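# Move red foam block or yellow sponge to desk

## Task

Check the shelves at the far end of the aisle for a red foam block. If one is there, bring it to the desk. If none is there, bring the yellow sponge from the coffee table to the desk instead. All other items must stay on their shelf, table or counter, and the coffee table must be standing upright when the scene ends. The robot must not fall or finish leaning. The object has to rest on the desk by itself, not be held there by the robot.

## Robot and tools

ROBOT. A Hello Robot Stretch 3 with a single arm: a two-wheeled base 0.33 m long and 0.34 m wide, a lift that carries the arm up a mast, and an arm that reaches out to the robot's RIGHT side. The base cannot drive sideways, so to carry the gripper forward you drive the base. Turning in place pivots around a point midway between the wheels, 0.05 m behind the front edge. With the arm retracted and the wrist folded, the turn sweeps a circle of radius 0.28 m. An unfolded, level gripper reaches outside that circle. A loose object may occasionally get nudged by an outside push.

FRAMES. Base frame: origin on the floor between the drive wheels, x forward, y left, z up. hand_pose is reported in this frame, at the point where closed fingertips meet. With all wrist joints at zero, that frame's x points up, y points back along the arm toward the mast, and z points to the robot's rear. Odometry frame is the base frame as it was at scene start. Heading is positive to the left, range -3.142 to 3.142.

execute_actions(actions, cameras). actions is a list holding exactly one action, or empty (then it only reports state and images). An action may contain "base", "joints", or both, plus optional "contact_limits"; all parts start at once and may end at different times.
- base: exactly one of {"translate_m": d}, a straight drive offset from the current position, metres, -1 to 1, forward positive; or {"rotate_rad": d}, a turn offset in place, radians, -3.2 to 3.2, left/counter-clockwise positive. Offsets count from where the base last reported itself.
- joints: a dict by name of absolute targets (not offsets): lift_m 0 to 1.1 (arm height); arm_m 0 to 0.52 (extension); wrist_yaw_rad -1.345 to 4.42 (0 along the arm, positive swings toward the front, 3.0 folds over base); wrist_pitch_rad -1.57 to 0.451 (0 level, negative tips fingers down); wrist_roll_rad -2.911 to 2.911; gripper_m -0.089 to 0.179 (bigger is wider; real fingertip gap is 0.007 less when nearly shut, 0.025 less when wide, zero below 0.007); head_pan_rad -3.953 to 1.73 (0 forward, positive left, -1.57 looks along arm); head_tilt_rad -1.53 to 0.419 (negative down). Done tolerances: lift/arm/gripper ±0.004, wrist yaw/roll and head ±0.02, pitch ±0.05.
- contact_limits: {"arm_m": n}, effort percent 1-100; the arm stops (contact_stop) once its effort reaches about n. Lower is gentler, too low stops immediately. Higher values are clipped to the maximum shown in the result.
- cameras: list from head_camera, nav_camera, wrist_camera, all; omitted/null/["all"] gives all, [] gives none.
Joints or base left out may keep pushing toward earlier targets. Any unknown key or out-of-range value rejects the whole call. Each action lasts at most 15 s. After a reported stop, the remaining motion calls in the same reply are skipped.

wait(seconds 0-10): nothing new is commanded; returns state and images. zoom_image(camera, region [x0,y0,x1,y1] pixels, max 504x504) enlarges part of the latest full image. finished_scene(scene 1 or 2) ends the scene permanently and reports success; the goal must hold on its own.

RESULTS. base_status/joint_status: done (for the base, wheels turned as commanded even if slipping), off_target (stopped short, may still push), contact_stop, time_out, torque_fault (target dropped; joint holds where it stopped unless slack/off). on_its_own covers uncommanded joints; "held at" is the held target, not the actual position. lidar_m: 12 distances from base origin, 30-degree sectors starting straight ahead and going counter-clockwise (4th left, 7th behind, 10th right), plane 0.17 m high, 0.15-12 m, "-" means nothing seen; misses glass, thin legs, tabletops; robot parts can block sectors 5, 6, 9, 10. wrist_depth_mm and head_depth_mm: 7x7 median depths (45-1000 and 280-4000 mm); head grid is in the sideways image. base_odometry counts wheel turns; turned_by_wheels and turned_by_imu give turn since last result; base_tilt in degrees (forward/right positive, fixed bias up to ~4). motor_effort in percent, bracket shows peak; readings are biased and noisy. Positive wheel effort pushes forward. Calibration lines give K and T_world_to_cam from base frame.

GRIPPER. Close to a value below the object's width to grip; open at least 0.02 above the touching value to release. Neither the reading nor "done" proves a grasp; check images. Squeezing too hard triggers a stall guard; send a new value to re-squeeze.

SPEED. Full speed (0.30 m/s, 1.9 rad/s) only when stowed: lift_m under 0.30, arm_m under 0.03, wrist_yaw_rad over 2.54; otherwise 0.10 m/s and 0.63 rad/s.

AVOID. Fold or unfold the wrist only with lift_m 0.32-0.95, wrist_pitch_rad -0.4, roll near 0; once folded, lift may go to 0.25. With yaw below -0.4 keep pitch at -0.5 or lower. The arm and lift stop and go slack on firm contact; a slack lift may sink under load or keep pressing up. Base, wrist and head have no contact stop. Wrist servos fault for 10 s after prolonged strain. Pushing on something rigid with the gripper above about 0.45 m, pushing again after a contact_stop, driving while holding or hooking something fixed, or snagging furniture (especially backing up) can tip the robot. If leaning, undo the last move in small steps, free the gripper, and lower lift_m to about 0.2. Avoid drops, slams, hard hits and knocking things over; keep the coffee table upright.

Each tool is called after "Request:" as a command line: name --argument value for each argument, lists and objects as JSON in quotes; but a table of rows of numbers goes row by row, as --pt "numbers of a row", without its own name.

## Session

Request:
execute_actions --actions '[]'

Scene clock: 0.00 s.
base_odometry: x=+0.000 y=+0.000 heading=+0.000 (m, m, rad; odometry frame)
turned_by_wheels: +0.000 (rad since the last result)
turned_by_imu: +0.000 (rad since the last result)
base_tilt: forward=+0.6 right=+0.9 (deg)
lidar_m: 1.49 1.20 1.16 1.27 1.85 1.05 1.44 1.63 2.55 1.86 1.57 1.49
head_depth_mm: 1792 1813 1821 1840 1852 1433 1434 / 1895 1937 1948 1965 1980 1437 1982 / 2012 2087 2091 2111 2145 2145 2113 / 1932 2002 2012 1994 2008 2008 1978 / 1735 1743 1751 1742 1758 1758 1751 / 1545 1552 1549 1548 1539 1534 1552 / 1358 1351 1346 1353 1363 1371 1367
base_status: not commanded
joint_positions: lift_m=+0.378 arm_m=+0.002 wrist_yaw_rad=+3.047 wrist_pitch_rad=-0.562 wrist_roll_rad=-0.018 gripper_m=+0.037 head_pan_rad=+0.016 head_tilt_rad=+0.007
joint_status: not commanded
motor_effort: left_wheel=+0 right_wheel=-1 lift_m=+24 arm_m=+0 wrist_yaw_rad=+1 wrist_pitch_rad=+3 wrist_roll_rad=+0 gripper_m=+0 head_pan_rad=+2 head_tilt_rad=+1 (%)
hand_pose: x=-0.0020 y=+0.0565 z=+0.3598 quat_wxyz=(+0.227, +0.682, +0.166, +0.676) (m; base frame)
wrist_depth_mm: - - - - - - 919 / - - - - - - 997 / 916 934 - 925 940 923 925 / 746 751 743 750 756 769 763 / 630 636 628 635 664 648 646 / 549 569 - - 557 553 559 / 483 - - - 487 492 487
pictures: head_camera (sideways: a quarter turn clockwise sets it upright), nav_camera (sideways: a quarter turn counterclockwise sets it upright), wrist_camera
Images, in order (width x height): head_camera 896x504, nav_camera 672x504, wrist_camera 644x364.

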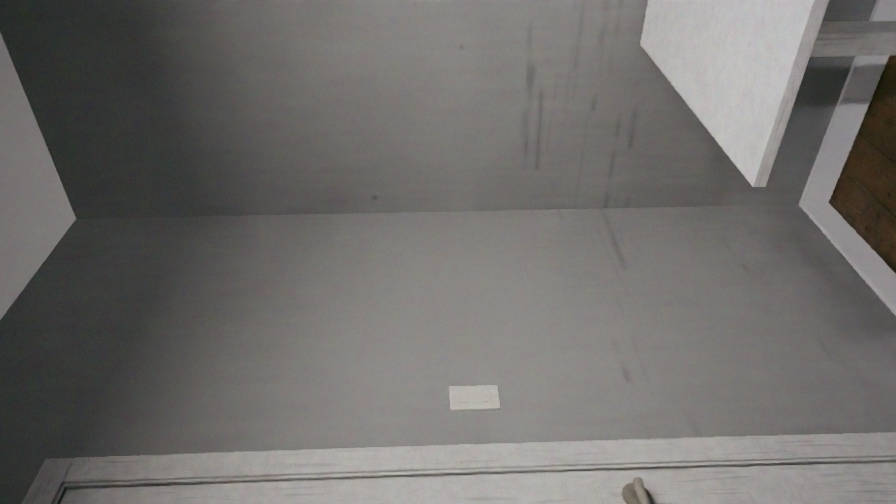

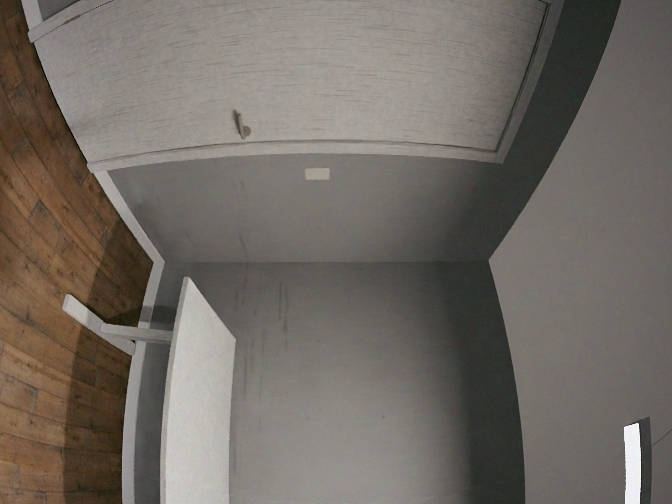

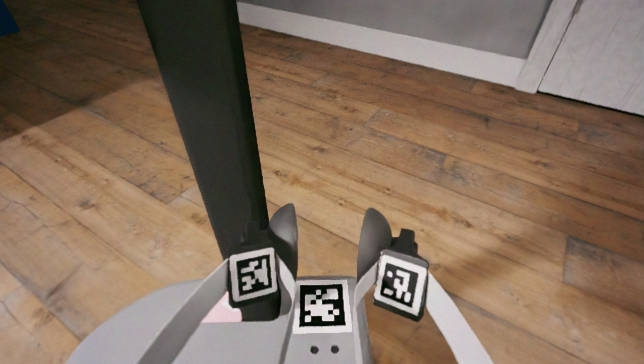

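Desk is ahead-left. Look around.

Request:
execute_actions --actions '[{"joints":{"head_pan_rad":1.7,"head_tilt_rad":-0.4}}]' --cameras '["nav_camera","head_camera"]'

Request:
execute_actions --actions '[{"joints":{"head_pan_rad":-3.0,"head_tilt_rad":-0.4}}]' --cameras '["nav_camera","head_camera"]'

Request:
execute_actions --actions '[{"joints":{"head_pan_rad":-1.6,"head_tilt_rad":-0.4}}]' --cameras '["nav_camera"]'

Scene clock: 3.87 s.
base_odometry: x=+0.000 y=+0.000 heading=+0.000 (m, m, rad; odometry frame)
turned_by_wheels: +0.000 (rad since the last result)
turned_by_imu: +0.000 (rad since the last result)
base_tilt: forward=+0.8 right=+0.6 (deg)
lidar_m: 1.49 1.19 1.16 1.27 1.84 1.05 1.44 1.62 2.55 1.86 1.57 1.48
head_depth_mm: 1095 1161 1241 1328 1437 1537 1377 / 1169 1244 1342 1445 1572 1639 1382 / 1260 1354 1478 1595 1754 1693 1393 / 1364 1479 1615 1769 1967 1717 1399 / 1495 1629 1795 2011 2143 1733 1399 / 1655 1828 2029 2283 2249 1740 1427 / 1849 2055 2272 2539 - - -
base_status: not commanded
joint_positions: lift_m=+0.378 arm_m=+0.002 wrist_yaw_rad=+3.047 wrist_pitch_rad=-0.562 wrist_roll_rad=-0.018 gripper_m=+0.037 head_pan_rad=+1.693 head_tilt_rad=-0.395
joint_status: all done
motor_effort: left_wheel=+0(0) right_wheel=-1(1) lift_m=+24(24) arm_m=+0(0) wrist_yaw_rad=+1(0) wrist_pitch_rad=+4(3) wrist_roll_rad=+0(0) gripper_m=-1(0) head_pan_rad=+2(28) head_tilt_rad=-2(19) (%)
hand_pose: x=-0.0020 y=+0.0565 z=+0.3598 quat_wxyz=(+0.227, +0.682, +0.166, +0.676) (m; base frame)
wrist_depth_mm: - - - - - - 932 / - - - - - - 995 / 902 898 - 936 927 950 937 / 749 743 740 756 765 765 770 / 632 635 645 635 659 642 651 / 547 570 - - 559 554 562 / 485 - - - 488 491 493
pictures: head_camera (sideways: a quarter turn clockwise sets it upright), nav_camera (sideways: a quarter turn counterclockwise sets it upright)
camera_calibration (this result's frames):
head_camera: T_world_to_cam=[[0.0367665, -0.404249, -0.91391, 1.21236], [-0.989414, -0.143198, 0.0235364, -0.017695], [-0.140384, 0.90337, -0.405235, 0.486571], [0, 0, 0, 1]] pos_world=[0.00622513, 0.0480066, 1.30558]
nav_camera: T_world_to_cam=[[-0.0135406, 0.349389, 0.93688, -1.17568], [0.995514, 0.092459, -0.0200926, 0.072428], [-0.0936431, 0.932405, -0.349073, 0.418754], [0, 0, 0, 1]] pos_world=[-0.048809, 0.0136258, 1.24911]
Images, in order (width x height): head_camera 896x504, nav_camera 672x504.

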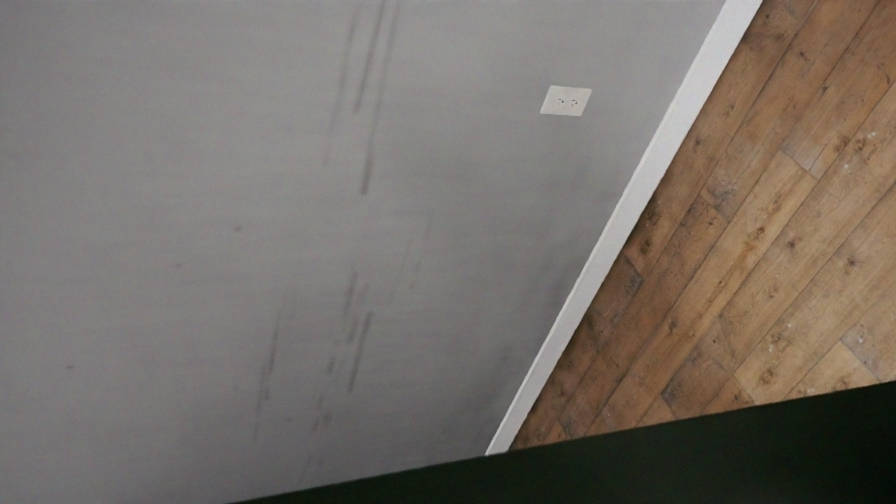

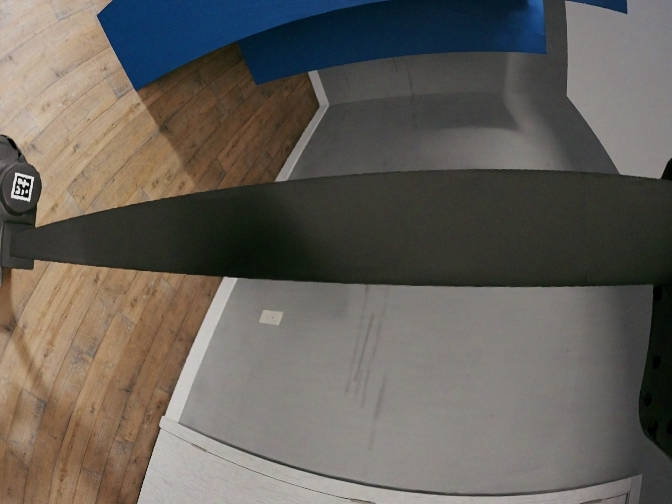

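Scene clock: 6.43 s.
base_odometry: x=+0.000 y=+0.000 heading=+0.000 (m, m, rad; odometry frame)
turned_by_wheels: +0.000 (rad since the last result)
turned_by_imu: +0.000 (rad since the last result)
base_tilt: forward=+0.6 right=+0.7 (deg)
lidar_m: 1.48 1.20 1.16 1.27 1.85 1.05 1.44 1.62 2.55 1.85 1.57 1.48
head_depth_mm: 1837 1998 2210 2679 2179 1695 1377 / 1598 1785 2275 2204 2139 1698 1381 / 1427 1558 2345 1989 2016 1710 1387 / 1269 1374 1502 1637 1819 1718 1393 / 1361 1483 1630 1827 2012 1719 1396 / 1537 2816 3062 3123 2258 1730 1407 / 2529 2664 2838 2900 2284 1743 1416
base_status: not commanded
joint_positions: lift_m=+0.378 arm_m=+0.002 wrist_yaw_rad=+3.047 wrist_pitch_rad=-0.562 wrist_roll_rad=-0.018 gripper_m=+0.037 head_pan_rad=-2.993 head_tilt_rad=-0.395
joint_status: all done
motor_effort: left_wheel=+0(1) right_wheel=-1(1) lift_m=+24(24) arm_m=+0(0) wrist_yaw_rad=+0(1) wrist_pitch_rad=+3(3) wrist_roll_rad=+0(0) gripper_m=+0(0) head_pan_rad=-2(29) head_tilt_rad=-1(2) (%)
hand_pose: x=-0.0020 y=+0.0565 z=+0.3598 quat_wxyz=(+0.227, +0.682, +0.166, +0.676) (m; base frame)
wrist_depth_mm: - - - - - - 938 / - - - - - - 995 / 918 906 - 928 937 926 945 / 744 744 741 760 755 762 767 / 632 632 641 636 654 648 649 / 550 568 - - 555 556 560 / 487 - - - 490 493 493
pictures: head_camera (sideways: a quarter turn clockwise sets it upright), nav_camera (sideways: a quarter turn counterclockwise sets it upright)
camera_calibration (this result's frames):
head_camera: T_world_to_cam=[[0.403345, 0.0476437, -0.913807, 1.20999], [0.169711, -0.985213, 0.0235419, -0.0247728], [-0.899172, -0.164578, -0.405467, 0.491502], [0, 0, 0, 1]] pos_world=[-0.0418936, -0.00116428, 1.30557]
nav_camera: T_world_to_cam=[[-0.349135, -0.0229538, 0.936791, -1.17352], [-0.119155, 0.992672, -0.0200851, 0.0792177], [-0.929466, -0.118636, -0.349311, 0.424163], [0, 0, 0, 1]] pos_world=[-0.00603299, -0.0552531, 1.2491]
Images, in order (width x height): head_camera 896x504, nav_camera 672x504.

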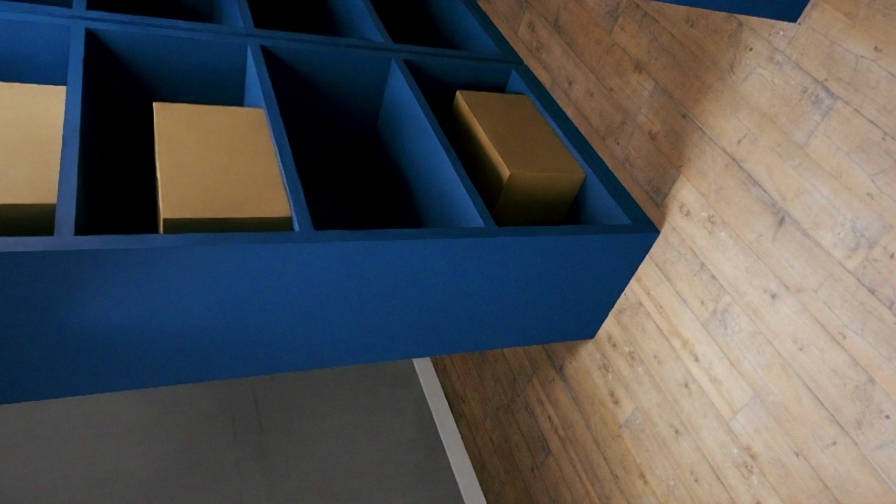

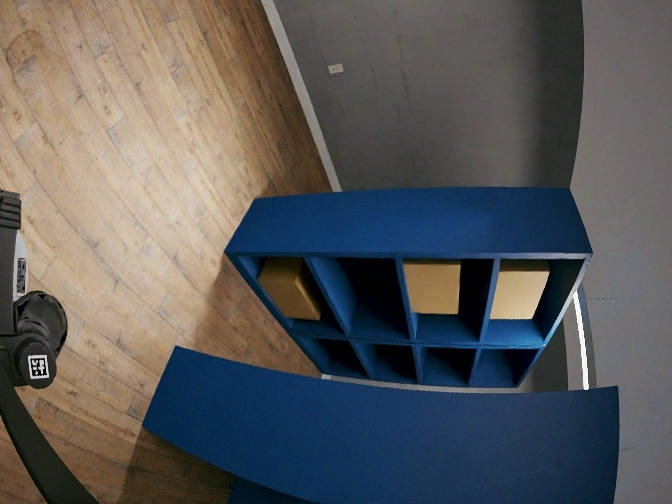

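Scene clock: 7.67 s.
base_odometry: x=+0.000 y=+0.000 heading=+0.000 (m, m, rad; odometry frame)
turned_by_wheels: +0.000 (rad since the last result)
turned_by_imu: +0.000 (rad since the last result)
base_tilt: forward=+0.8 right=+0.7 (deg)
lidar_m: 1.49 1.20 1.17 1.27 1.85 1.05 1.44 1.62 2.55 1.86 1.57 1.49
head_depth_mm: 2248 2405 2574 2754 2195 1695 1382 / 2370 2541 2719 2889 2220 1701 1378 / 2486 2704 2943 2959 2204 1711 1395 / 2666 2905 3100 2675 2220 1729 1400 / 2623 2753 2857 2371 2169 1733 1401 / 2300 2427 2549 2418 2246 1735 1408 / 2054 2155 2250 2336 2273 1693 1415
base_status: not commanded
joint_positions: lift_m=+0.378 arm_m=+0.002 wrist_yaw_rad=+3.047 wrist_pitch_rad=-0.562 wrist_roll_rad=-0.018 gripper_m=+0.037 head_pan_rad=-1.607 head_tilt_rad=-0.395
joint_status: all done
motor_effort: left_wheel=+0(0) right_wheel=-1(1) lift_m=+24(23) arm_m=-1(0) wrist_yaw_rad=+0(1) wrist_pitch_rad=+3(3) wrist_roll_rad=+0(0) gripper_m=+0(1) head_pan_rad=+3(28) head_tilt_rad=-2(3) (%)
hand_pose: x=-0.0020 y=+0.0565 z=+0.3598 quat_wxyz=(+0.227, +0.682, +0.166, +0.676) (m; base frame)
wrist_depth_mm: - - - - - - 918 / - - - - - - - / 907 914 - 921 930 928 951 / 744 741 734 749 763 758 767 / 632 631 637 636 654 643 642 / 547 564 - - 558 559 558 / 483 - - - 486 495 492
pictures: nav_camera (sideways: a quarter turn counterclockwise sets it upright)
camera_calibration (this result's frames):
nav_camera: T_world_to_cam=[[-0.0417529, -0.347388, 0.936791, -1.1754], [-0.997634, 0.0657437, -0.0200851, 0.0845765], [-0.0546108, -0.935414, -0.349312, 0.418826], [0, 0, 0, 1]] pos_world=[0.0581726, -0.0221035, 1.2491]
Images, in order (width x height): nav_camera 672x504.

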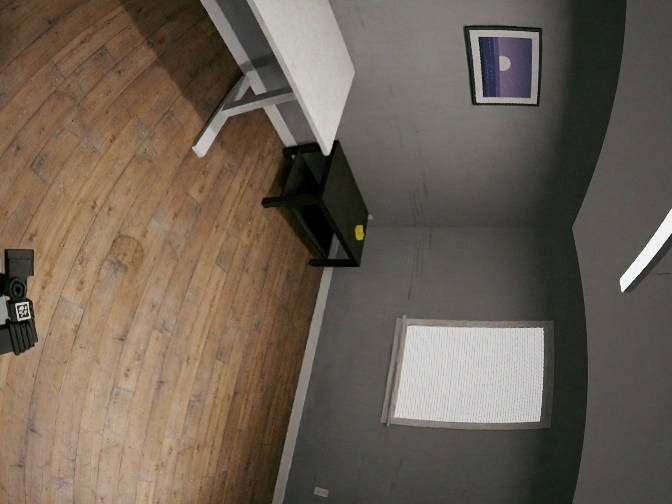

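Request:
execute_actions --actions '[{"base":{"rotate_rad":2.9},"joints":{"head_pan_rad":0,"head_tilt_rad":-0.2}}]' --cameras '["nav_camera","head_camera"]'

Scene clock: 18.70 s.
base_odometry: x=+0.000 y=+0.000 heading=+2.900 (m, m, rad; odometry frame)
turned_by_wheels: +2.900 (rad since the last result)
turned_by_imu: +2.938 (rad since the last result)
base_tilt: forward=+0.8 right=+0.8 (deg)
lidar_m: 1.06 1.44 2.54 2.56 1.56 1.83 1.49 1.29 1.16 1.20 1.48 1.05
head_depth_mm: 876 909 950 996 1048 1100 1158 / 910 949 991 1035 1090 1151 1210 / 939 985 1031 1086 1142 1200 1274 / 2778 2859 3026 3170 2857 2065 1647 / 2885 2056 2151 2266 2360 2094 1648 / 1944 1727 2135 2328 2012 1875 1656 / 1519 1460 1590 1572 1754 1565 1599
base_status: done
joint_positions: lift_m=+0.378 arm_m=+0.002 wrist_yaw_rad=+3.047 wrist_pitch_rad=-0.562 wrist_roll_rad=-0.018 gripper_m=+0.037 head_pan_rad=-0.007 head_tilt_rad=-0.211
joint_status: all done
motor_effort: left_wheel=-1(5) right_wheel=+1(6) lift_m=+23(24) arm_m=-1(0) wrist_yaw_rad=+0(0) wrist_pitch_rad=+3(3) wrist_roll_rad=+0(0) gripper_m=+1(1) head_pan_rad=+2(25) head_tilt_rad=+3(15) (%)
hand_pose: x=-0.0020 y=+0.0565 z=+0.3598 quat_wxyz=(+0.227, +0.682, +0.166, +0.676) (m; base frame)
wrist_depth_mm: - - - - - - - / - - - - - - - / 898 916 - 896 925 929 938 / 742 752 740 753 756 754 763 / 625 628 634 640 662 642 647 / 546 569 - - 553 556 560 / 486 - - - 491 492 497
pictures: head_camera (sideways: a quarter turn clockwise sets it upright), nav_camera (sideways: a quarter turn counterclockwise sets it upright)
camera_calibration (this result's frames):
head_camera: T_world_to_cam=[[-0.231774, 0.0143198, -0.972664, 1.29071], [-0.0186643, 0.999642, 0.0191644, -0.0179298], [0.97259, 0.0225959, -0.231424, 0.253577], [0, 0, 0, 1]] pos_world=[0.0521935, -0.00628912, 1.31446]
nav_camera: T_world_to_cam=[[0.171149, -0.0302728, 0.98478, -1.2394], [-0.032206, -0.999166, -0.0251178, 0.0852448], [0.984719, -0.027417, -0.171981, 0.181685], [0, 0, 0, 1]] pos_world=[0.0359598, 0.0526347, 1.25393]
Images, in order (width x height): head_camera 896x504, nav_camera 672x504.

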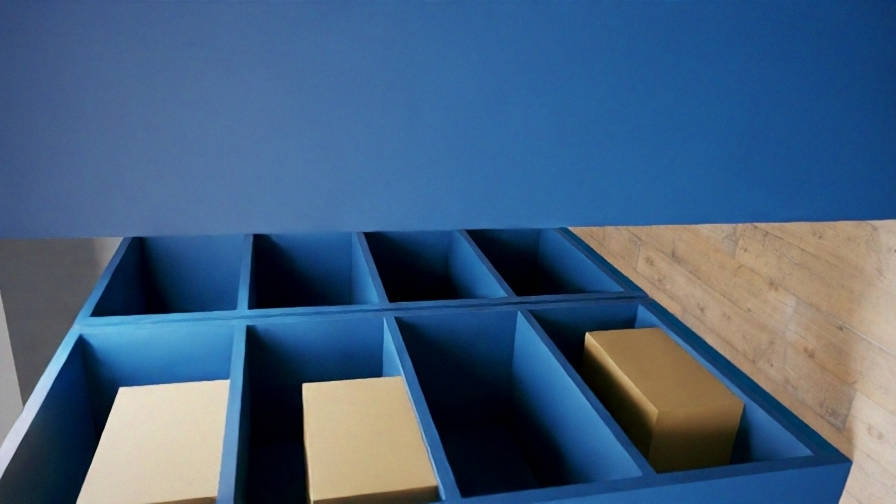

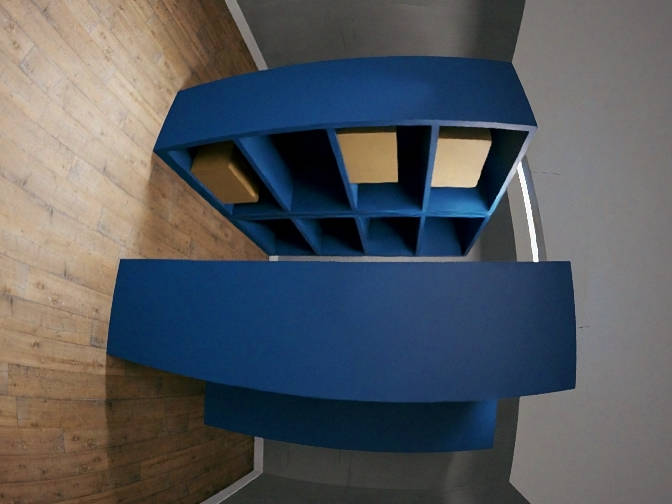

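Request:
execute_actions --actions '[{"base":{"rotate_rad":0.9}}]' --cameras '["nav_camera","head_camera"]'

Scene clock: 23.07 s.
base_odometry: x=+0.000 y=+0.000 heading=-2.483 (m, m, rad; odometry frame)
turned_by_wheels: +0.900 (rad since the last result)
turned_by_imu: +0.911 (rad since the last result)
base_tilt: forward=+0.7 right=+0.7 (deg)
lidar_m: 2.56 2.55 1.86 1.57 1.48 1.39 1.17 1.16 1.35 1.05 1.05 1.44
head_depth_mm: 2672 2786 2933 3063 2717 1945 1624 / 2604 2697 2836 2994 3020 2125 1628 / 2493 2606 2720 2877 2944 2127 1644 / 2412 2518 2624 2776 2905 2160 1647 / 2343 2461 2569 2684 2762 2159 1651 / 2282 2372 2501 2587 2704 2167 1659 / 2212 2309 2386 2492 2644 2194 1667
base_status: done
joint_positions: lift_m=+0.378 arm_m=+0.002 wrist_yaw_rad=+3.047 wrist_pitch_rad=-0.562 wrist_roll_rad=-0.018 gripper_m=+0.037 head_pan_rad=-0.007 head_tilt_rad=-0.211
joint_status: not commanded
motor_effort: left_wheel=-1(5) right_wheel=+2(7) lift_m=+24(24) arm_m=-1(0) wrist_yaw_rad=+1(1) wrist_pitch_rad=+4(3) wrist_roll_rad=+0(0) gripper_m=+0(0) head_pan_rad=+2(3) head_tilt_rad=+4(4) (%)
hand_pose: x=-0.0020 y=+0.0565 z=+0.3598 quat_wxyz=(+0.227, +0.682, +0.166, +0.676) (m; base frame)
wrist_depth_mm: - - - - - - - / - - - - - - - / 921 920 - 926 928 937 922 / 747 758 735 758 759 759 762 / 627 633 636 645 663 643 637 / 553 568 - - 551 556 558 / 487 - - - 494 493 492
pictures: head_camera (sideways: a quarter turn clockwise sets it upright), nav_camera (sideways: a quarter turn counterclockwise sets it upright)
camera_calibration (this result's frames):
head_camera: T_world_to_cam=[[-0.231757, 0.0143155, -0.972668, 1.29072], [-0.0186826, 0.999642, 0.019164, -0.0179291], [0.972594, 0.0226134, -0.231407, 0.253554], [0, 0, 0, 1]] pos_world=[0.0521933, -0.00628829, 1.31446]
nav_camera: T_world_to_cam=[[0.171132, -0.0302696, 0.984783, -1.23941], [-0.0321876, -0.999166, -0.0251183, 0.0852453], [0.984722, -0.0273993, -0.171964, 0.181661], [0, 0, 0, 1]] pos_world=[0.0359597, 0.0526352, 1.25393]
Images, in order (width x height): head_camera 896x504, nav_camera 672x504.

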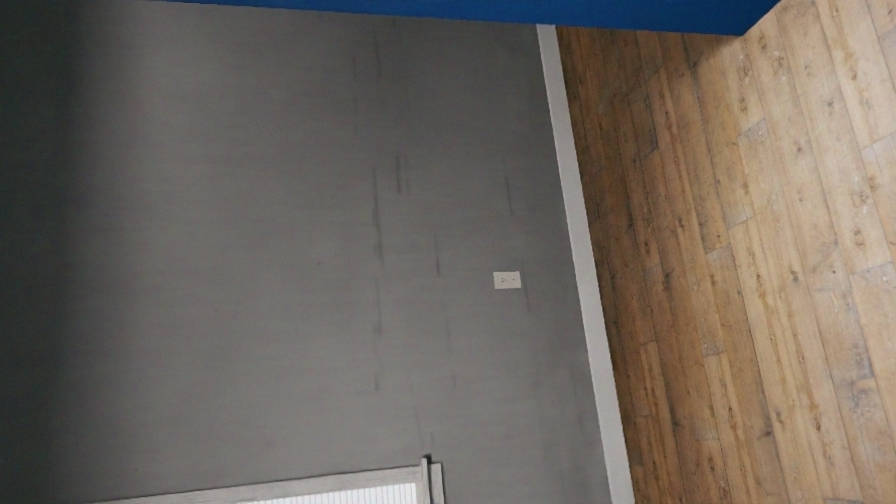

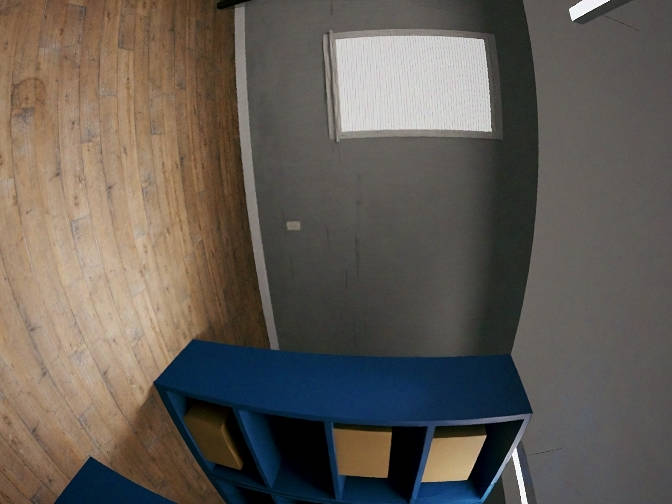

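Request:
execute_actions --actions '[{"base":{"rotate_rad":-0.75}}]' --cameras '[]'

Request:
execute_actions --actions '[{"base":{"translate_m":0.6}}]' --cameras '["nav_camera","head_camera"]'

Scene clock: 28.53 s.
base_odometry: x=+0.000 y=+0.000 heading=+3.050 (m, m, rad; odometry frame)
turned_by_wheels: -0.750 (rad since the last result)
turned_by_imu: -0.759 (rad since the last result)
base_tilt: forward=+0.8 right=+0.7 (deg)
lidar_m: 1.09 1.48 2.55 1.86 1.91 1.83 1.49 1.22 1.17 1.24 1.68 1.05
head_depth_mm: 901 937 975 1018 1067 1119 1181 / 950 990 1028 1078 1130 1194 1259 / 2841 2917 2994 3152 2759 2136 1630 / 2020 2042 2151 2286 2228 2069 1641 / 1661 1607 1755 2393 1944 1920 1654 / 1443 1438 1488 1460 1541 1627 1654 / 1264 1340 1428 1526 1631 1756 1670
base_status: done
joint_positions: lift_m=+0.378 arm_m=+0.002 wrist_yaw_rad=+3.047 wrist_pitch_rad=-0.562 wrist_roll_rad=-0.018 gripper_m=+0.037 head_pan_rad=-0.007 head_tilt_rad=-0.211
joint_status: not commanded
motor_effort: left_wheel=+2(5) right_wheel=-3(6) lift_m=+24(24) arm_m=-1(1) wrist_yaw_rad=+0(1) wrist_pitch_rad=+3(3) wrist_roll_rad=+0(0) gripper_m=-1(0) head_pan_rad=+2(3) head_tilt_rad=+3(4) (%)
hand_pose: x=-0.0020 y=+0.0565 z=+0.3598 quat_wxyz=(+0.227, +0.682, +0.166, +0.676) (m; base frame)
wrist_depth_mm: - - - - - - - / - - - - - - - / 896 911 - 935 942 946 952 / 746 749 741 753 761 760 760 / 627 635 639 636 666 649 642 / 556 565 - - 554 549 552 / 483 - - - 488 489 494
pictures: none
No camera images: the call's "cameras" was empty. Leave "cameras" out to get every camera's image.

Scene clock: 35.77 s.
base_odometry: x=-0.597 y=+0.055 heading=+3.050 (m, m, rad; odometry frame)
turned_by_wheels: +0.000 (rad since the last result)
turned_by_imu: -0.001 (rad since the last result)
base_tilt: forward=+0.7 right=+0.7 (deg)
lidar_m: 1.08 0.87 2.25 2.34 2.45 1.97 2.08 1.55 1.49 1.54 0.55 0.53
head_depth_mm: 2124 2220 2297 2408 2515 2125 1624 / 2179 2267 2365 2491 2567 2141 1634 / 1573 2291 2409 1919 2060 1919 1639 / 1431 1466 1559 1632 1715 1581 1541 / 1094 1143 1239 1197 1815 1395 1347 / 947 984 1060 1021 1675 1278 1303 / 844 889 1041 923 1477 1184 957
base_status: done
joint_positions: lift_m=+0.378 arm_m=+0.002 wrist_yaw_rad=+3.047 wrist_pitch_rad=-0.562 wrist_roll_rad=-0.018 gripper_m=+0.037 head_pan_rad=-0.007 head_tilt_rad=-0.211
joint_status: not commanded
motor_effort: left_wheel=+2(6) right_wheel=-3(4) lift_m=+23(24) arm_m=+0(1) wrist_yaw_rad=+0(0) wrist_pitch_rad=+4(3) wrist_roll_rad=+0(0) gripper_m=+0(1) head_pan_rad=+3(3) head_tilt_rad=+4(2) (%)
hand_pose: x=-0.0020 y=+0.0565 z=+0.3598 quat_wxyz=(+0.227, +0.682, +0.166, +0.676) (m; base frame)
wrist_depth_mm: - - - - - - - / - - - - - - - / 904 908 - 930 929 951 929 / 740 750 732 746 763 765 761 / 634 644 636 640 665 645 642 / 554 569 - - 555 556 560 / 487 - - - 490 491 491
pictures: head_camera (sideways: a quarter turn clockwise sets it upright), nav_camera (sideways: a quarter turn counterclockwise sets it upright)
camera_calibration (this result's frames):
head_camera: T_world_to_cam=[[-0.231511, 0.0143129, -0.972727, 1.29079], [-0.0186912, 0.999642, 0.0191575, -0.0179206], [0.972653, 0.0226166, -0.23116, 0.253233], [0, 0, 0, 1]] pos_world=[0.0521902, -0.00628809, 1.31447]
nav_camera: T_world_to_cam=[[0.170883, -0.0302672, 0.984826, -1.23946], [-0.0321775, -0.999166, -0.0251246, 0.0852535], [0.984766, -0.0273959, -0.171714, 0.181337], [0, 0, 0, 1]] pos_world=[0.0359716, 0.0526353, 1.25393]
Images, in order (width x height): head_camera 896x504, nav_camera 672x504.

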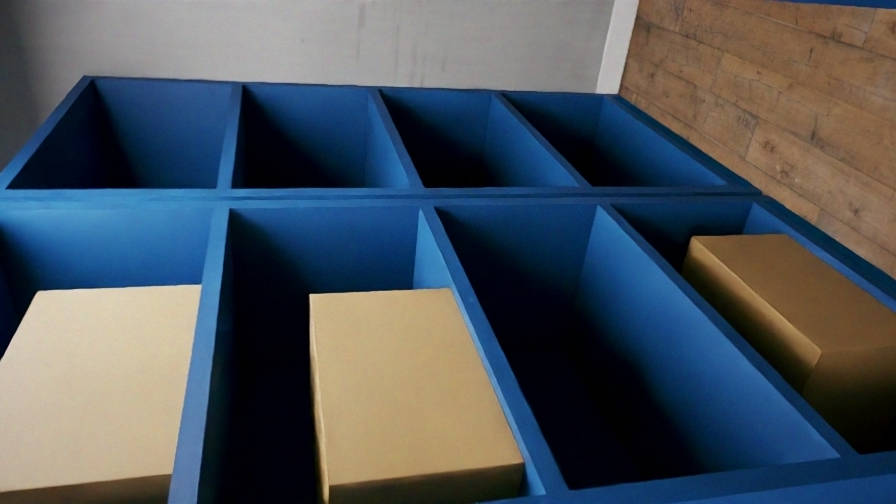

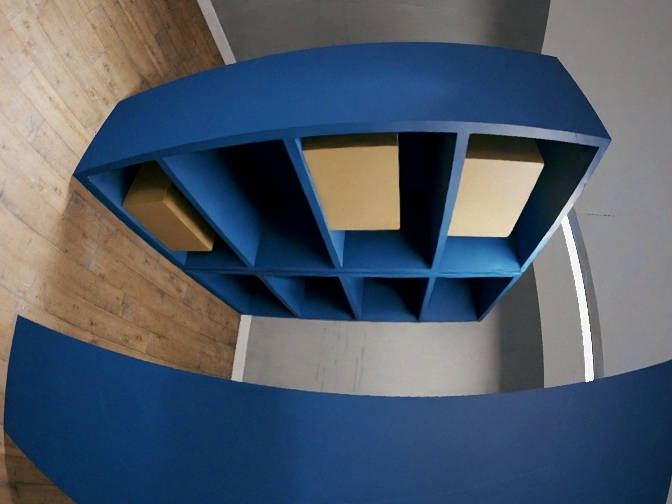

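Request:
execute_actions --actions '[{"base":{"rotate_rad":-0.1}}]' --cameras '[]'

Request:
execute_actions --actions '[{"base":{"translate_m":0.5},"joints":{"head_pan_rad":-0.6}}]' --cameras '["nav_camera","head_camera"]'

Scene clock: 41.93 s.
base_odometry: x=-0.597 y=+0.055 heading=+2.950 (m, m, rad; odometry frame)
turned_by_wheels: -0.100 (rad since the last result)
turned_by_imu: -0.101 (rad since the last result)
base_tilt: forward=+0.7 right=+0.7 (deg)
lidar_m: 1.13 0.87 2.26 2.29 2.51 1.97 2.08 1.57 1.49 1.51 0.57 0.53
head_depth_mm: 425 441 460 480 502 527 554 / 2161 2267 2348 2482 2565 2117 1639 / 2204 2331 2403 2501 2650 2138 1634 / 1665 2221 2420 1957 1756 1827 1645 / 1413 1473 1562 1623 1710 1522 1505 / 1092 1134 1222 1165 1794 1339 1306 / 941 978 1044 998 1633 1292 1264
base_status: done
joint_positions: lift_m=+0.378 arm_m=+0.002 wrist_yaw_rad=+3.047 wrist_pitch_rad=-0.562 wrist_roll_rad=-0.018 gripper_m=+0.037 head_pan_rad=-0.007 head_tilt_rad=-0.211
joint_status: not commanded
motor_effort: left_wheel=+1(5) right_wheel=-3(7) lift_m=+24(24) arm_m=-1(1) wrist_yaw_rad=+0(1) wrist_pitch_rad=+3(3) wrist_roll_rad=+0(0) gripper_m=-1(0) head_pan_rad=+3(3) head_tilt_rad=+3(3) (%)
hand_pose: x=-0.0020 y=+0.0565 z=+0.3598 quat_wxyz=(+0.227, +0.682, +0.166, +0.676) (m; base frame)
wrist_depth_mm: - - - - - - - / - - - - - - - / 914 918 - 922 939 922 949 / 744 756 737 762 753 774 761 / 634 633 629 637 659 652 644 / 546 564 - - 552 553 561 / 480 - - - 493 493 491
pictures: none
No camera images: the call's "cameras" was empty. Leave "cameras" out to get every camera's image.

Scene clock: 48.07 s.
base_odometry: x=-1.088 y=+0.150 heading=+2.950 (m, m, rad; odometry frame)
turned_by_wheels: +0.000 (rad since the last result)
turned_by_imu: -0.157 (rad since the last result)
base_tilt: forward=+0.6 right=+0.7 (deg)
lidar_m: 1.09 0.65 0.51 2.07 2.39 2.37 2.56 1.92 1.68 0.20 0.15 0.32
head_depth_mm: 358 801 870 902 743 520 400 / 354 793 1019 1052 748 521 401 / 350 775 1002 1047 753 524 402 / 346 754 967 1013 763 527 419 / 381 738 935 974 767 630 811 / 821 870 919 1899 2023 2088 1664 / 1682 1750 1819 1918 1978 2039 1685
base_status: done
joint_positions: lift_m=+0.378 arm_m=+0.002 wrist_yaw_rad=+3.040 wrist_pitch_rad=-0.564 wrist_roll_rad=-0.018 gripper_m=+0.037 head_pan_rad=-0.595 head_tilt_rad=-0.202
joint_status: all done
on_its_own: right_wheel is at rest, and its effort (+19) is outside its rest range (-18 to +18)
motor_effort: left_wheel=+0(15) right_wheel=+19(48) lift_m=+23(24) arm_m=+0(1) wrist_yaw_rad=+6(10) wrist_pitch_rad=+4(4) wrist_roll_rad=+0(0) gripper_m=+0(1) head_pan_rad=-1(23) head_tilt_rad=+0(4) (%)
hand_pose: x=-0.0006 y=+0.0560 z=+0.3593 quat_wxyz=(+0.230, +0.682, +0.164, +0.675) (m; base frame)
wrist_depth_mm: - - - - - 850 644 / - - - - - 941 627 / 911 910 909 912 856 785 596 / 742 753 740 751 720 669 631 / 628 634 639 635 659 652 638 / 541 561 - - 563 558 554 / 486 - - - 487 491 493
pictures: head_camera (sideways: a quarter turn clockwise sets it upright), nav_camera (sideways: a quarter turn counterclockwise sets it upright)
camera_calibration (this result's frames):
head_camera: T_world_to_cam=[[-0.178133, 0.135865, -0.974582, 1.29289], [0.538743, 0.842257, 0.0189475, -0.0210478], [0.823423, -0.521673, -0.22323, 0.243821], [0, 0, 0, 1]] pos_world=[0.040878, -0.0307367, 1.31486]
nav_camera: T_world_to_cam=[[0.118755, -0.115461, 0.986188, -1.24093], [-0.580765, -0.813677, -0.0253289, 0.0888661], [0.805363, -0.569735, -0.163684, 0.171979], [0, 0, 0, 1]] pos_world=[0.0604717, 0.0270121, 1.25419]
Images, in order (width x height): head_camera 896x504, nav_camera 672x504.

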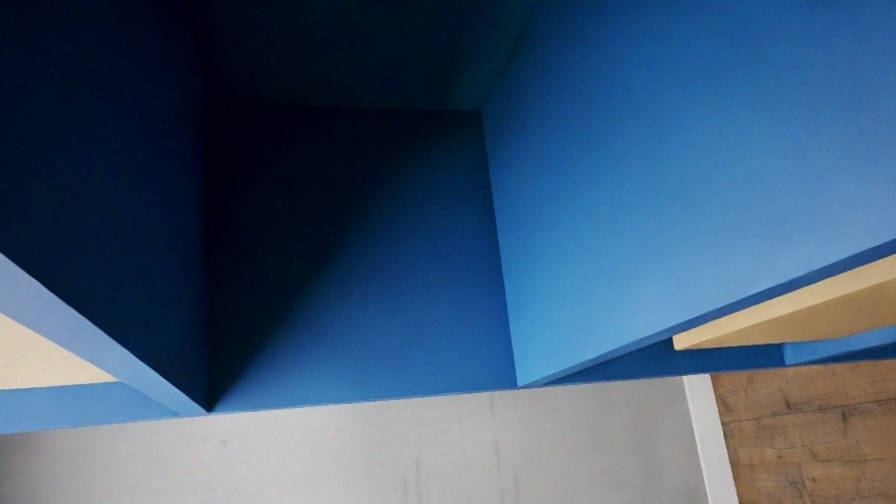

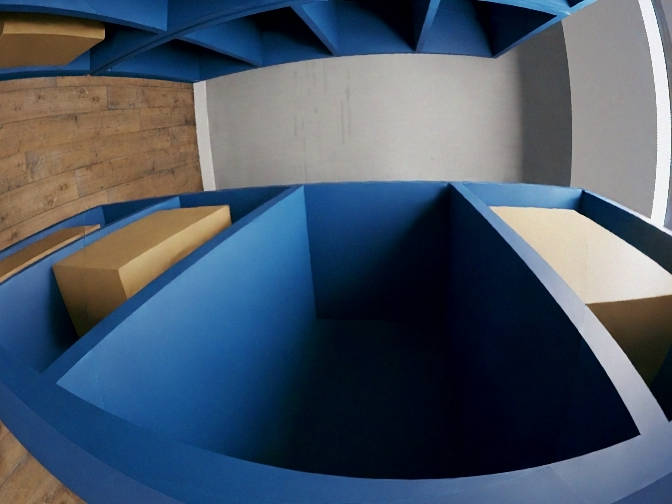

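Request:
execute_actions --actions '[{"base":{"translate_m":-0.3},"joints":{"head_pan_rad":0}}]' --cameras '[]'

Request:
execute_actions --actions '[{"base":{"rotate_rad":0.75}}]' --cameras '["nav_camera","head_camera"]'

Scene clock: 54.60 s.
base_odometry: x=-0.794 y=+0.093 heading=+2.950 (m, m, rad; odometry frame)
turned_by_wheels: +0.000 (rad since the last result)
turned_by_imu: +0.001 (rad since the last result)
base_tilt: forward=+0.7 right=+0.7 (deg)
lidar_m: 1.20 0.70 0.77 2.15 2.48 2.09 2.25 1.84 1.60 1.60 0.45 0.39
head_depth_mm: 1927 1120 1154 1186 849 920 852 / 1997 2077 2157 2270 2366 2152 1647 / 2025 2124 2221 2329 2459 2182 1654 / 2082 2142 2247 2368 2472 2154 1654 / 1880 2172 2282 1796 1749 1640 1601 / 1217 1266 1329 1380 1475 1420 1331 / 1226 1150 1366 1029 1535 1302 1113
base_status: done
joint_positions: lift_m=+0.378 arm_m=+0.002 wrist_yaw_rad=+3.045 wrist_pitch_rad=-0.564 wrist_roll_rad=-0.018 gripper_m=+0.037 head_pan_rad=-0.007 head_tilt_rad=-0.202
joint_status: all done
motor_effort: left_wheel=+1(4) right_wheel=-1(14) lift_m=+23(24) arm_m=+0(0) wrist_yaw_rad=+2(6) wrist_pitch_rad=+4(4) wrist_roll_rad=+0(0) gripper_m=+0(1) head_pan_rad=+3(24) head_tilt_rad=+1(1) (%)
hand_pose: x=-0.0016 y=+0.0561 z=+0.3593 quat_wxyz=(+0.228, +0.682, +0.166, +0.675) (m; base frame)
wrist_depth_mm: - - - - - - 662 / - - - - - - 630 / 899 900 - 928 921 883 693 / 746 752 734 746 758 758 690 / 629 640 632 638 661 648 645 / 555 571 - - 557 557 556 / 485 - - - 488 489 491
pictures: none
No camera images: the call's "cameras" was empty. Leave "cameras" out to get every camera's image.

Scene clock: 56.73 s.
base_odometry: x=-0.794 y=+0.093 heading=-2.584 (m, m, rad; odometry frame)
turned_by_wheels: +0.750 (rad since the last result)
turned_by_imu: +0.759 (rad since the last result)
base_tilt: forward=+0.7 right=+0.6 (deg)
lidar_m: 0.69 2.15 2.20 2.14 2.51 2.26 1.68 1.60 0.57 0.40 0.39 0.90
head_depth_mm: 727 817 866 849 1533 1257 1076 / 688 797 917 780 827 1269 974 / 737 651 783 763 767 1169 914 / 606 635 670 712 754 803 862 / 719 762 816 873 937 1018 1107 / 882 951 2112 2244 2350 2194 1671 / 1946 2006 2060 2157 2237 2219 1682
base_status: done
joint_positions: lift_m=+0.378 arm_m=+0.002 wrist_yaw_rad=+3.045 wrist_pitch_rad=-0.564 wrist_roll_rad=-0.018 gripper_m=+0.037 head_pan_rad=-0.007 head_tilt_rad=-0.202
joint_status: not commanded
motor_effort: left_wheel=-1(5) right_wheel=+2(6) lift_m=+24(23) arm_m=+0(0) wrist_yaw_rad=+2(2) wrist_pitch_rad=+4(4) wrist_roll_rad=+0(0) gripper_m=-1(0) head_pan_rad=+2(4) head_tilt_rad=+1(0) (%)
hand_pose: x=-0.0016 y=+0.0561 z=+0.3593 quat_wxyz=(+0.228, +0.682, +0.166, +0.675) (m; base frame)
wrist_depth_mm: - - - - - - - / - - - - - - - / 907 915 - 919 919 938 937 / 741 746 746 750 751 762 765 / 630 634 639 646 662 640 644 / 547 566 - - 557 561 550 / 486 - - - 488 490 491
pictures: head_camera (sideways: a quarter turn clockwise sets it upright), nav_camera (sideways: a quarter turn counterclockwise sets it upright)
camera_calibration (this result's frames):
head_camera: T_world_to_cam=[[-0.223578, 0.014262, -0.974582, 1.29317], [-0.0188253, 0.999643, 0.0189475, -0.0176466], [0.974504, 0.022583, -0.22323, 0.2429], [0, 0, 0, 1]] pos_world=[0.052086, -0.00628833, 1.31486]
nav_camera: T_world_to_cam=[[0.162853, -0.0302144, 0.986188, -1.24119], [-0.0319931, -0.999167, -0.0253289, 0.0855186], [0.986131, -0.0274263, -0.163684, 0.170876], [0, 0, 0, 1]] pos_world=[0.0363624, 0.0526319, 1.25419]
Images, in order (width x height): head_camera 896x504, nav_camera 672x504.

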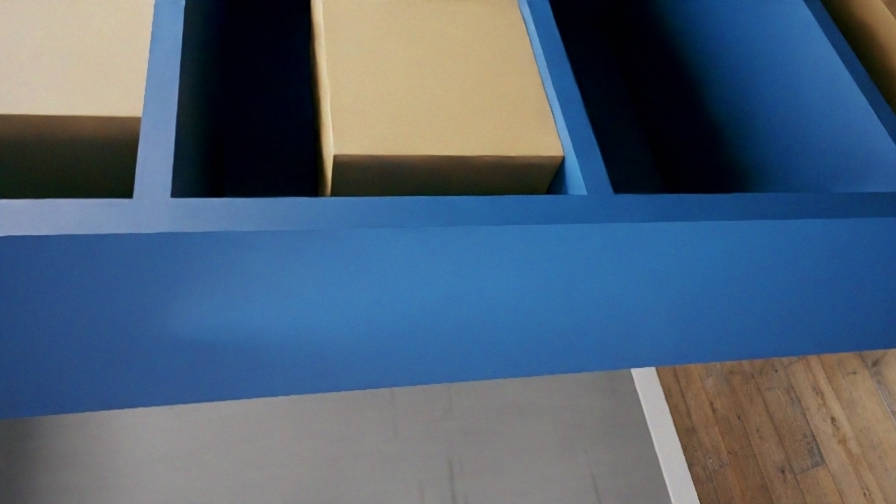

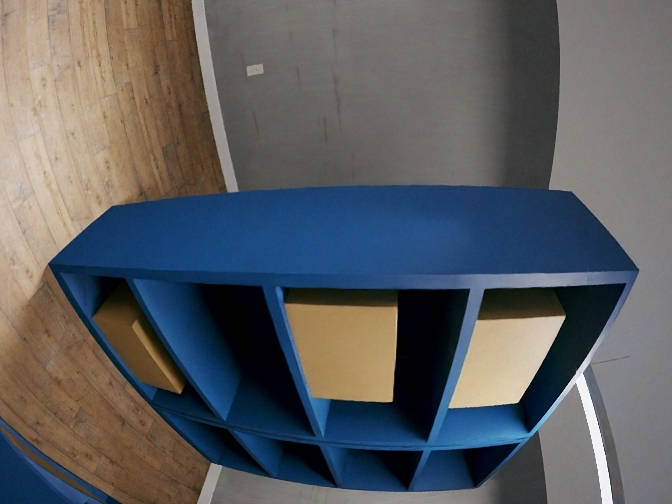

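Request:
execute_actions --actions '[{"base":{"rotate_rad":-0.45},"joints":{"head_tilt_rad":-0.6}}]' --cameras '[]'

Request:
execute_actions --actions '[]' --cameras '["nav_camera","head_camera"]'

Scene clock: 63.20 s.
base_odometry: x=-0.794 y=+0.093 heading=-3.033 (m, m, rad; odometry frame)
turned_by_wheels: -0.450 (rad since the last result)
turned_by_imu: -0.455 (rad since the last result)
base_tilt: forward=+0.8 right=+0.7 (deg)
lidar_m: 0.90 0.69 2.14 2.25 2.57 2.08 2.17 1.64 1.60 0.53 0.40 0.39
head_depth_mm: 1893 2130 2358 2188 1732 1435 1222 / 1923 2185 2061 2148 1744 1433 1227 / 1192 1299 1502 1697 1699 1439 1236 / 1209 1092 1563 1418 1487 1456 1235 / 826 893 1641 1303 1306 1382 1240 / 726 782 1441 1318 1075 1279 1218 / 660 697 743 1234 884 1137 1257
base_status: done
joint_positions: lift_m=+0.378 arm_m=+0.002 wrist_yaw_rad=+3.045 wrist_pitch_rad=-0.564 wrist_roll_rad=-0.018 gripper_m=+0.037 head_pan_rad=-0.007 head_tilt_rad=-0.592
joint_status: all done
motor_effort: left_wheel=+1(5) right_wheel=-3(7) lift_m=+23(24) arm_m=+0(0) wrist_yaw_rad=+2(3) wrist_pitch_rad=+4(4) wrist_roll_rad=+0(0) gripper_m=-1(0) head_pan_rad=+2(3) head_tilt_rad=-2(19) (%)
hand_pose: x=-0.0016 y=+0.0561 z=+0.3593 quat_wxyz=(+0.228, +0.682, +0.166, +0.675) (m; base frame)
wrist_depth_mm: - - - - - - - / - - - - - - - / 910 900 - 912 931 943 949 / 743 747 747 752 756 757 762 / 625 634 634 641 658 647 650 / 551 569 - - 556 556 558 / 484 - - - 489 491 489
pictures: none
No camera images: the call's "cameras" was empty. Leave "cameras" out to get every camera's image.

Scene clock: 63.20 s.
base_odometry: x=-0.794 y=+0.093 heading=-3.033 (m, m, rad; odometry frame)
turned_by_wheels: -0.450 (rad since the last result)
turned_by_imu: -0.455 (rad since the last result)
base_tilt: forward=+0.8 right=+0.7 (deg)
lidar_m: 0.90 0.69 2.14 2.25 2.57 2.08 2.17 1.64 1.60 0.53 0.40 0.39
head_depth_mm: 1893 2130 2358 2188 1732 1435 1222 / 1923 2185 2061 2148 1744 1433 1227 / 1192 1299 1502 1697 1699 1439 1236 / 1209 1092 1563 1418 1487 1456 1235 / 826 893 1641 1303 1306 1382 1240 / 726 782 1441 1318 1075 1279 1218 / 660 697 743 1234 884 1137 1257
base_status: done
joint_positions: lift_m=+0.378 arm_m=+0.002 wrist_yaw_rad=+3.045 wrist_pitch_rad=-0.564 wrist_roll_rad=-0.018 gripper_m=+0.037 head_pan_rad=-0.007 head_tilt_rad=-0.592
joint_status: all done
motor_effort: left_wheel=+1(5) right_wheel=-3(7) lift_m=+23(24) arm_m=+0(0) wrist_yaw_rad=+2(3) wrist_pitch_rad=+4(4) wrist_roll_rad=+0(0) gripper_m=-1(0) head_pan_rad=+2(3) head_tilt_rad=-2(19) (%)
hand_pose: x=-0.0016 y=+0.0561 z=+0.3593 quat_wxyz=(+0.228, +0.682, +0.166, +0.675) (m; base frame)
wrist_depth_mm: - - - - - - - / - - - - - - - / 910 900 - 912 931 943 949 / 743 747 747 752 756 757 762 / 625 634 634 641 658 647 650 / 551 569 - - 556 556 558 / 484 - - - 489 491 489
pictures: head_camera (sideways: a quarter turn clockwise sets it upright), nav_camera (sideways: a quarter turn counterclockwise sets it upright)
camera_calibration (this result's frames):
head_camera: T_world_to_cam=[[-0.577155, 0.0166305, -0.816466, 1.08902], [-0.00988724, 0.999577, 0.0273494, -0.0286277], [0.816575, 0.0238575, -0.576746, 0.703896], [0, 0, 0, 1]] pos_world=[0.0534648, -0.00628847, 1.2959]
nav_camera: T_world_to_cam=[[0.52539, -0.0326562, 0.850234, -1.06594], [-0.0395437, -0.999121, -0.0139392, 0.0707265], [0.849942, -0.0262979, -0.52622, 0.643511], [0, 0, 0, 1]] pos_world=[0.015884, 0.0527777, 1.24591]
Images, in order (width x height): head_camera 896x504, nav_camera 672x504.

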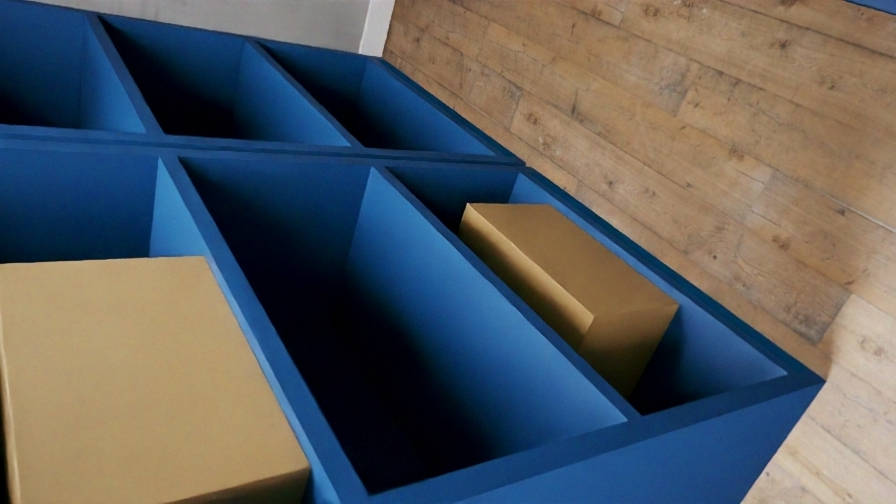

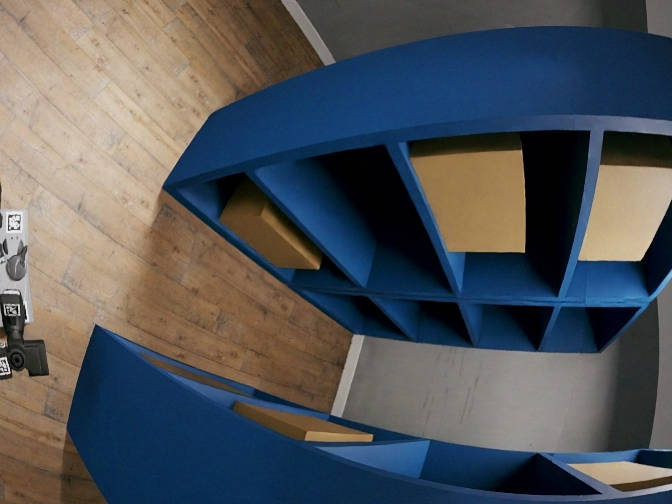

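Request:
execute_actions --actions '[{"base":{"rotate_rad":-0.55}}]' --cameras '[]'

Request:
execute_actions --actions '[]' --cameras '["nav_camera","head_camera"]'

Scene clock: 67.90 s.
base_odometry: x=-0.794 y=+0.093 heading=+2.700 (m, m, rad; odometry frame)
turned_by_wheels: -0.550 (rad since the last result)
turned_by_imu: -0.556 (rad since the last result)
base_tilt: forward=+0.8 right=+0.7 (deg)
lidar_m: 0.39 0.90 0.70 2.14 2.23 2.15 2.09 2.20 1.66 1.60 0.54 0.40
head_depth_mm: 293 322 363 415 483 580 720 / 293 323 364 415 484 579 723 / 304 334 377 432 497 596 754 / 1918 2125 2398 2243 1755 1453 1243 / 1940 2169 2431 2244 1757 1459 1239 / 1943 2146 2430 2235 1776 1466 1248 / 1901 2108 1941 1908 1689 1465 1248
base_status: done
joint_positions: lift_m=+0.378 arm_m=+0.002 wrist_yaw_rad=+3.045 wrist_pitch_rad=-0.564 wrist_roll_rad=-0.018 gripper_m=+0.037 head_pan_rad=-0.007 head_tilt_rad=-0.592
joint_status: not commanded
motor_effort: left_wheel=+1(5) right_wheel=-3(8) lift_m=+23(24) arm_m=+0(0) wrist_yaw_rad=+1(2) wrist_pitch_rad=+4(4) wrist_roll_rad=+0(0) gripper_m=+0(1) head_pan_rad=+2(2) head_tilt_rad=-2(3) (%)
hand_pose: x=-0.0016 y=+0.0561 z=+0.3593 quat_wxyz=(+0.228, +0.682, +0.166, +0.675) (m; base frame)
wrist_depth_mm: - - - - - 682 790 / - - - - - 791 794 / 907 897 - 912 926 804 790 / 750 747 742 759 761 762 764 / 629 641 636 638 660 644 647 / 547 559 - - 560 560 559 / 483 - - - 488 491 489
pictures: none
No camera images: the call's "cameras" was empty. Leave "cameras" out to get every camera's image.

Scene clock: 67.90 s.
base_odometry: x=-0.794 y=+0.093 heading=+2.700 (m, m, rad; odometry frame)
turned_by_wheels: -0.550 (rad since the last result)
turned_by_imu: -0.556 (rad since the last result)
base_tilt: forward=+0.8 right=+0.7 (deg)
lidar_m: 0.39 0.90 0.70 2.14 2.23 2.15 2.09 2.20 1.66 1.60 0.54 0.40
head_depth_mm: 293 322 363 415 483 580 720 / 293 323 364 415 484 579 723 / 304 334 377 432 497 596 754 / 1918 2125 2398 2243 1755 1453 1243 / 1940 2169 2431 2244 1757 1459 1239 / 1943 2146 2430 2235 1776 1466 1248 / 1901 2108 1941 1908 1689 1465 1248
base_status: done
joint_positions: lift_m=+0.378 arm_m=+0.002 wrist_yaw_rad=+3.045 wrist_pitch_rad=-0.564 wrist_roll_rad=-0.018 gripper_m=+0.037 head_pan_rad=-0.007 head_tilt_rad=-0.592
joint_status: not commanded
motor_effort: left_wheel=+1(5) right_wheel=-3(8) lift_m=+23(24) arm_m=+0(0) wrist_yaw_rad=+1(2) wrist_pitch_rad=+4(4) wrist_roll_rad=+0(0) gripper_m=+0(1) head_pan_rad=+2(2) head_tilt_rad=-2(3) (%)
hand_pose: x=-0.0016 y=+0.0561 z=+0.3593 quat_wxyz=(+0.228, +0.682, +0.166, +0.675) (m; base frame)
wrist_depth_mm: - - - - - 682 790 / - - - - - 791 794 / 907 897 - 912 926 804 790 / 750 747 742 759 761 762 764 / 629 641 636 638 660 644 647 / 547 559 - - 560 560 559 / 483 - - - 488 491 489
pictures: head_camera (sideways: a quarter turn clockwise sets it upright), nav_camera (sideways: a quarter turn counterclockwise sets it upright)
camera_calibration (this result's frames):
head_camera: T_world_to_cam=[[-0.5772, 0.0166307, -0.816433, 1.08898], [-0.0098858, 0.999577, 0.0273504, -0.0286289], [0.816543, 0.0238577, -0.576792, 0.703956], [0, 0, 0, 1]] pos_world=[0.0534644, -0.00628846, 1.2959]
nav_camera: T_world_to_cam=[[0.525438, -0.0326565, 0.850205, -1.0659], [-0.0395444, -0.999121, -0.0139374, 0.0707241], [0.849912, -0.0262976, -0.526267, 0.643573], [0, 0, 0, 1]] pos_world=[0.0158808, 0.0527777, 1.24591]
Images, in order (width x height): head_camera 896x504, nav_camera 672x504.

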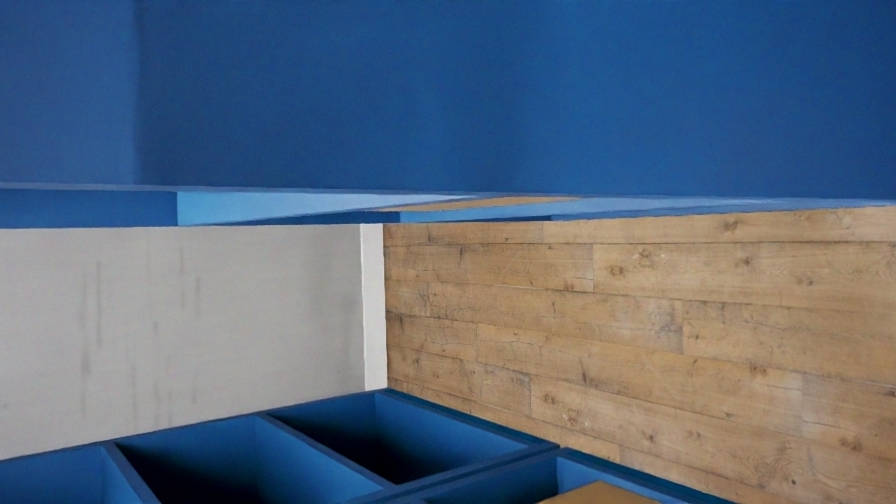

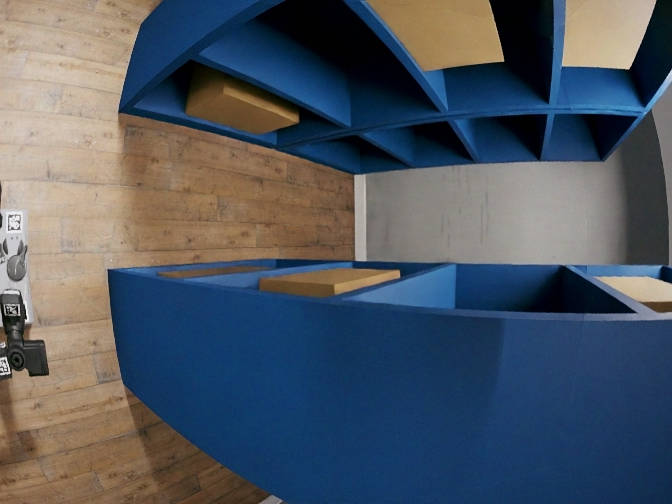

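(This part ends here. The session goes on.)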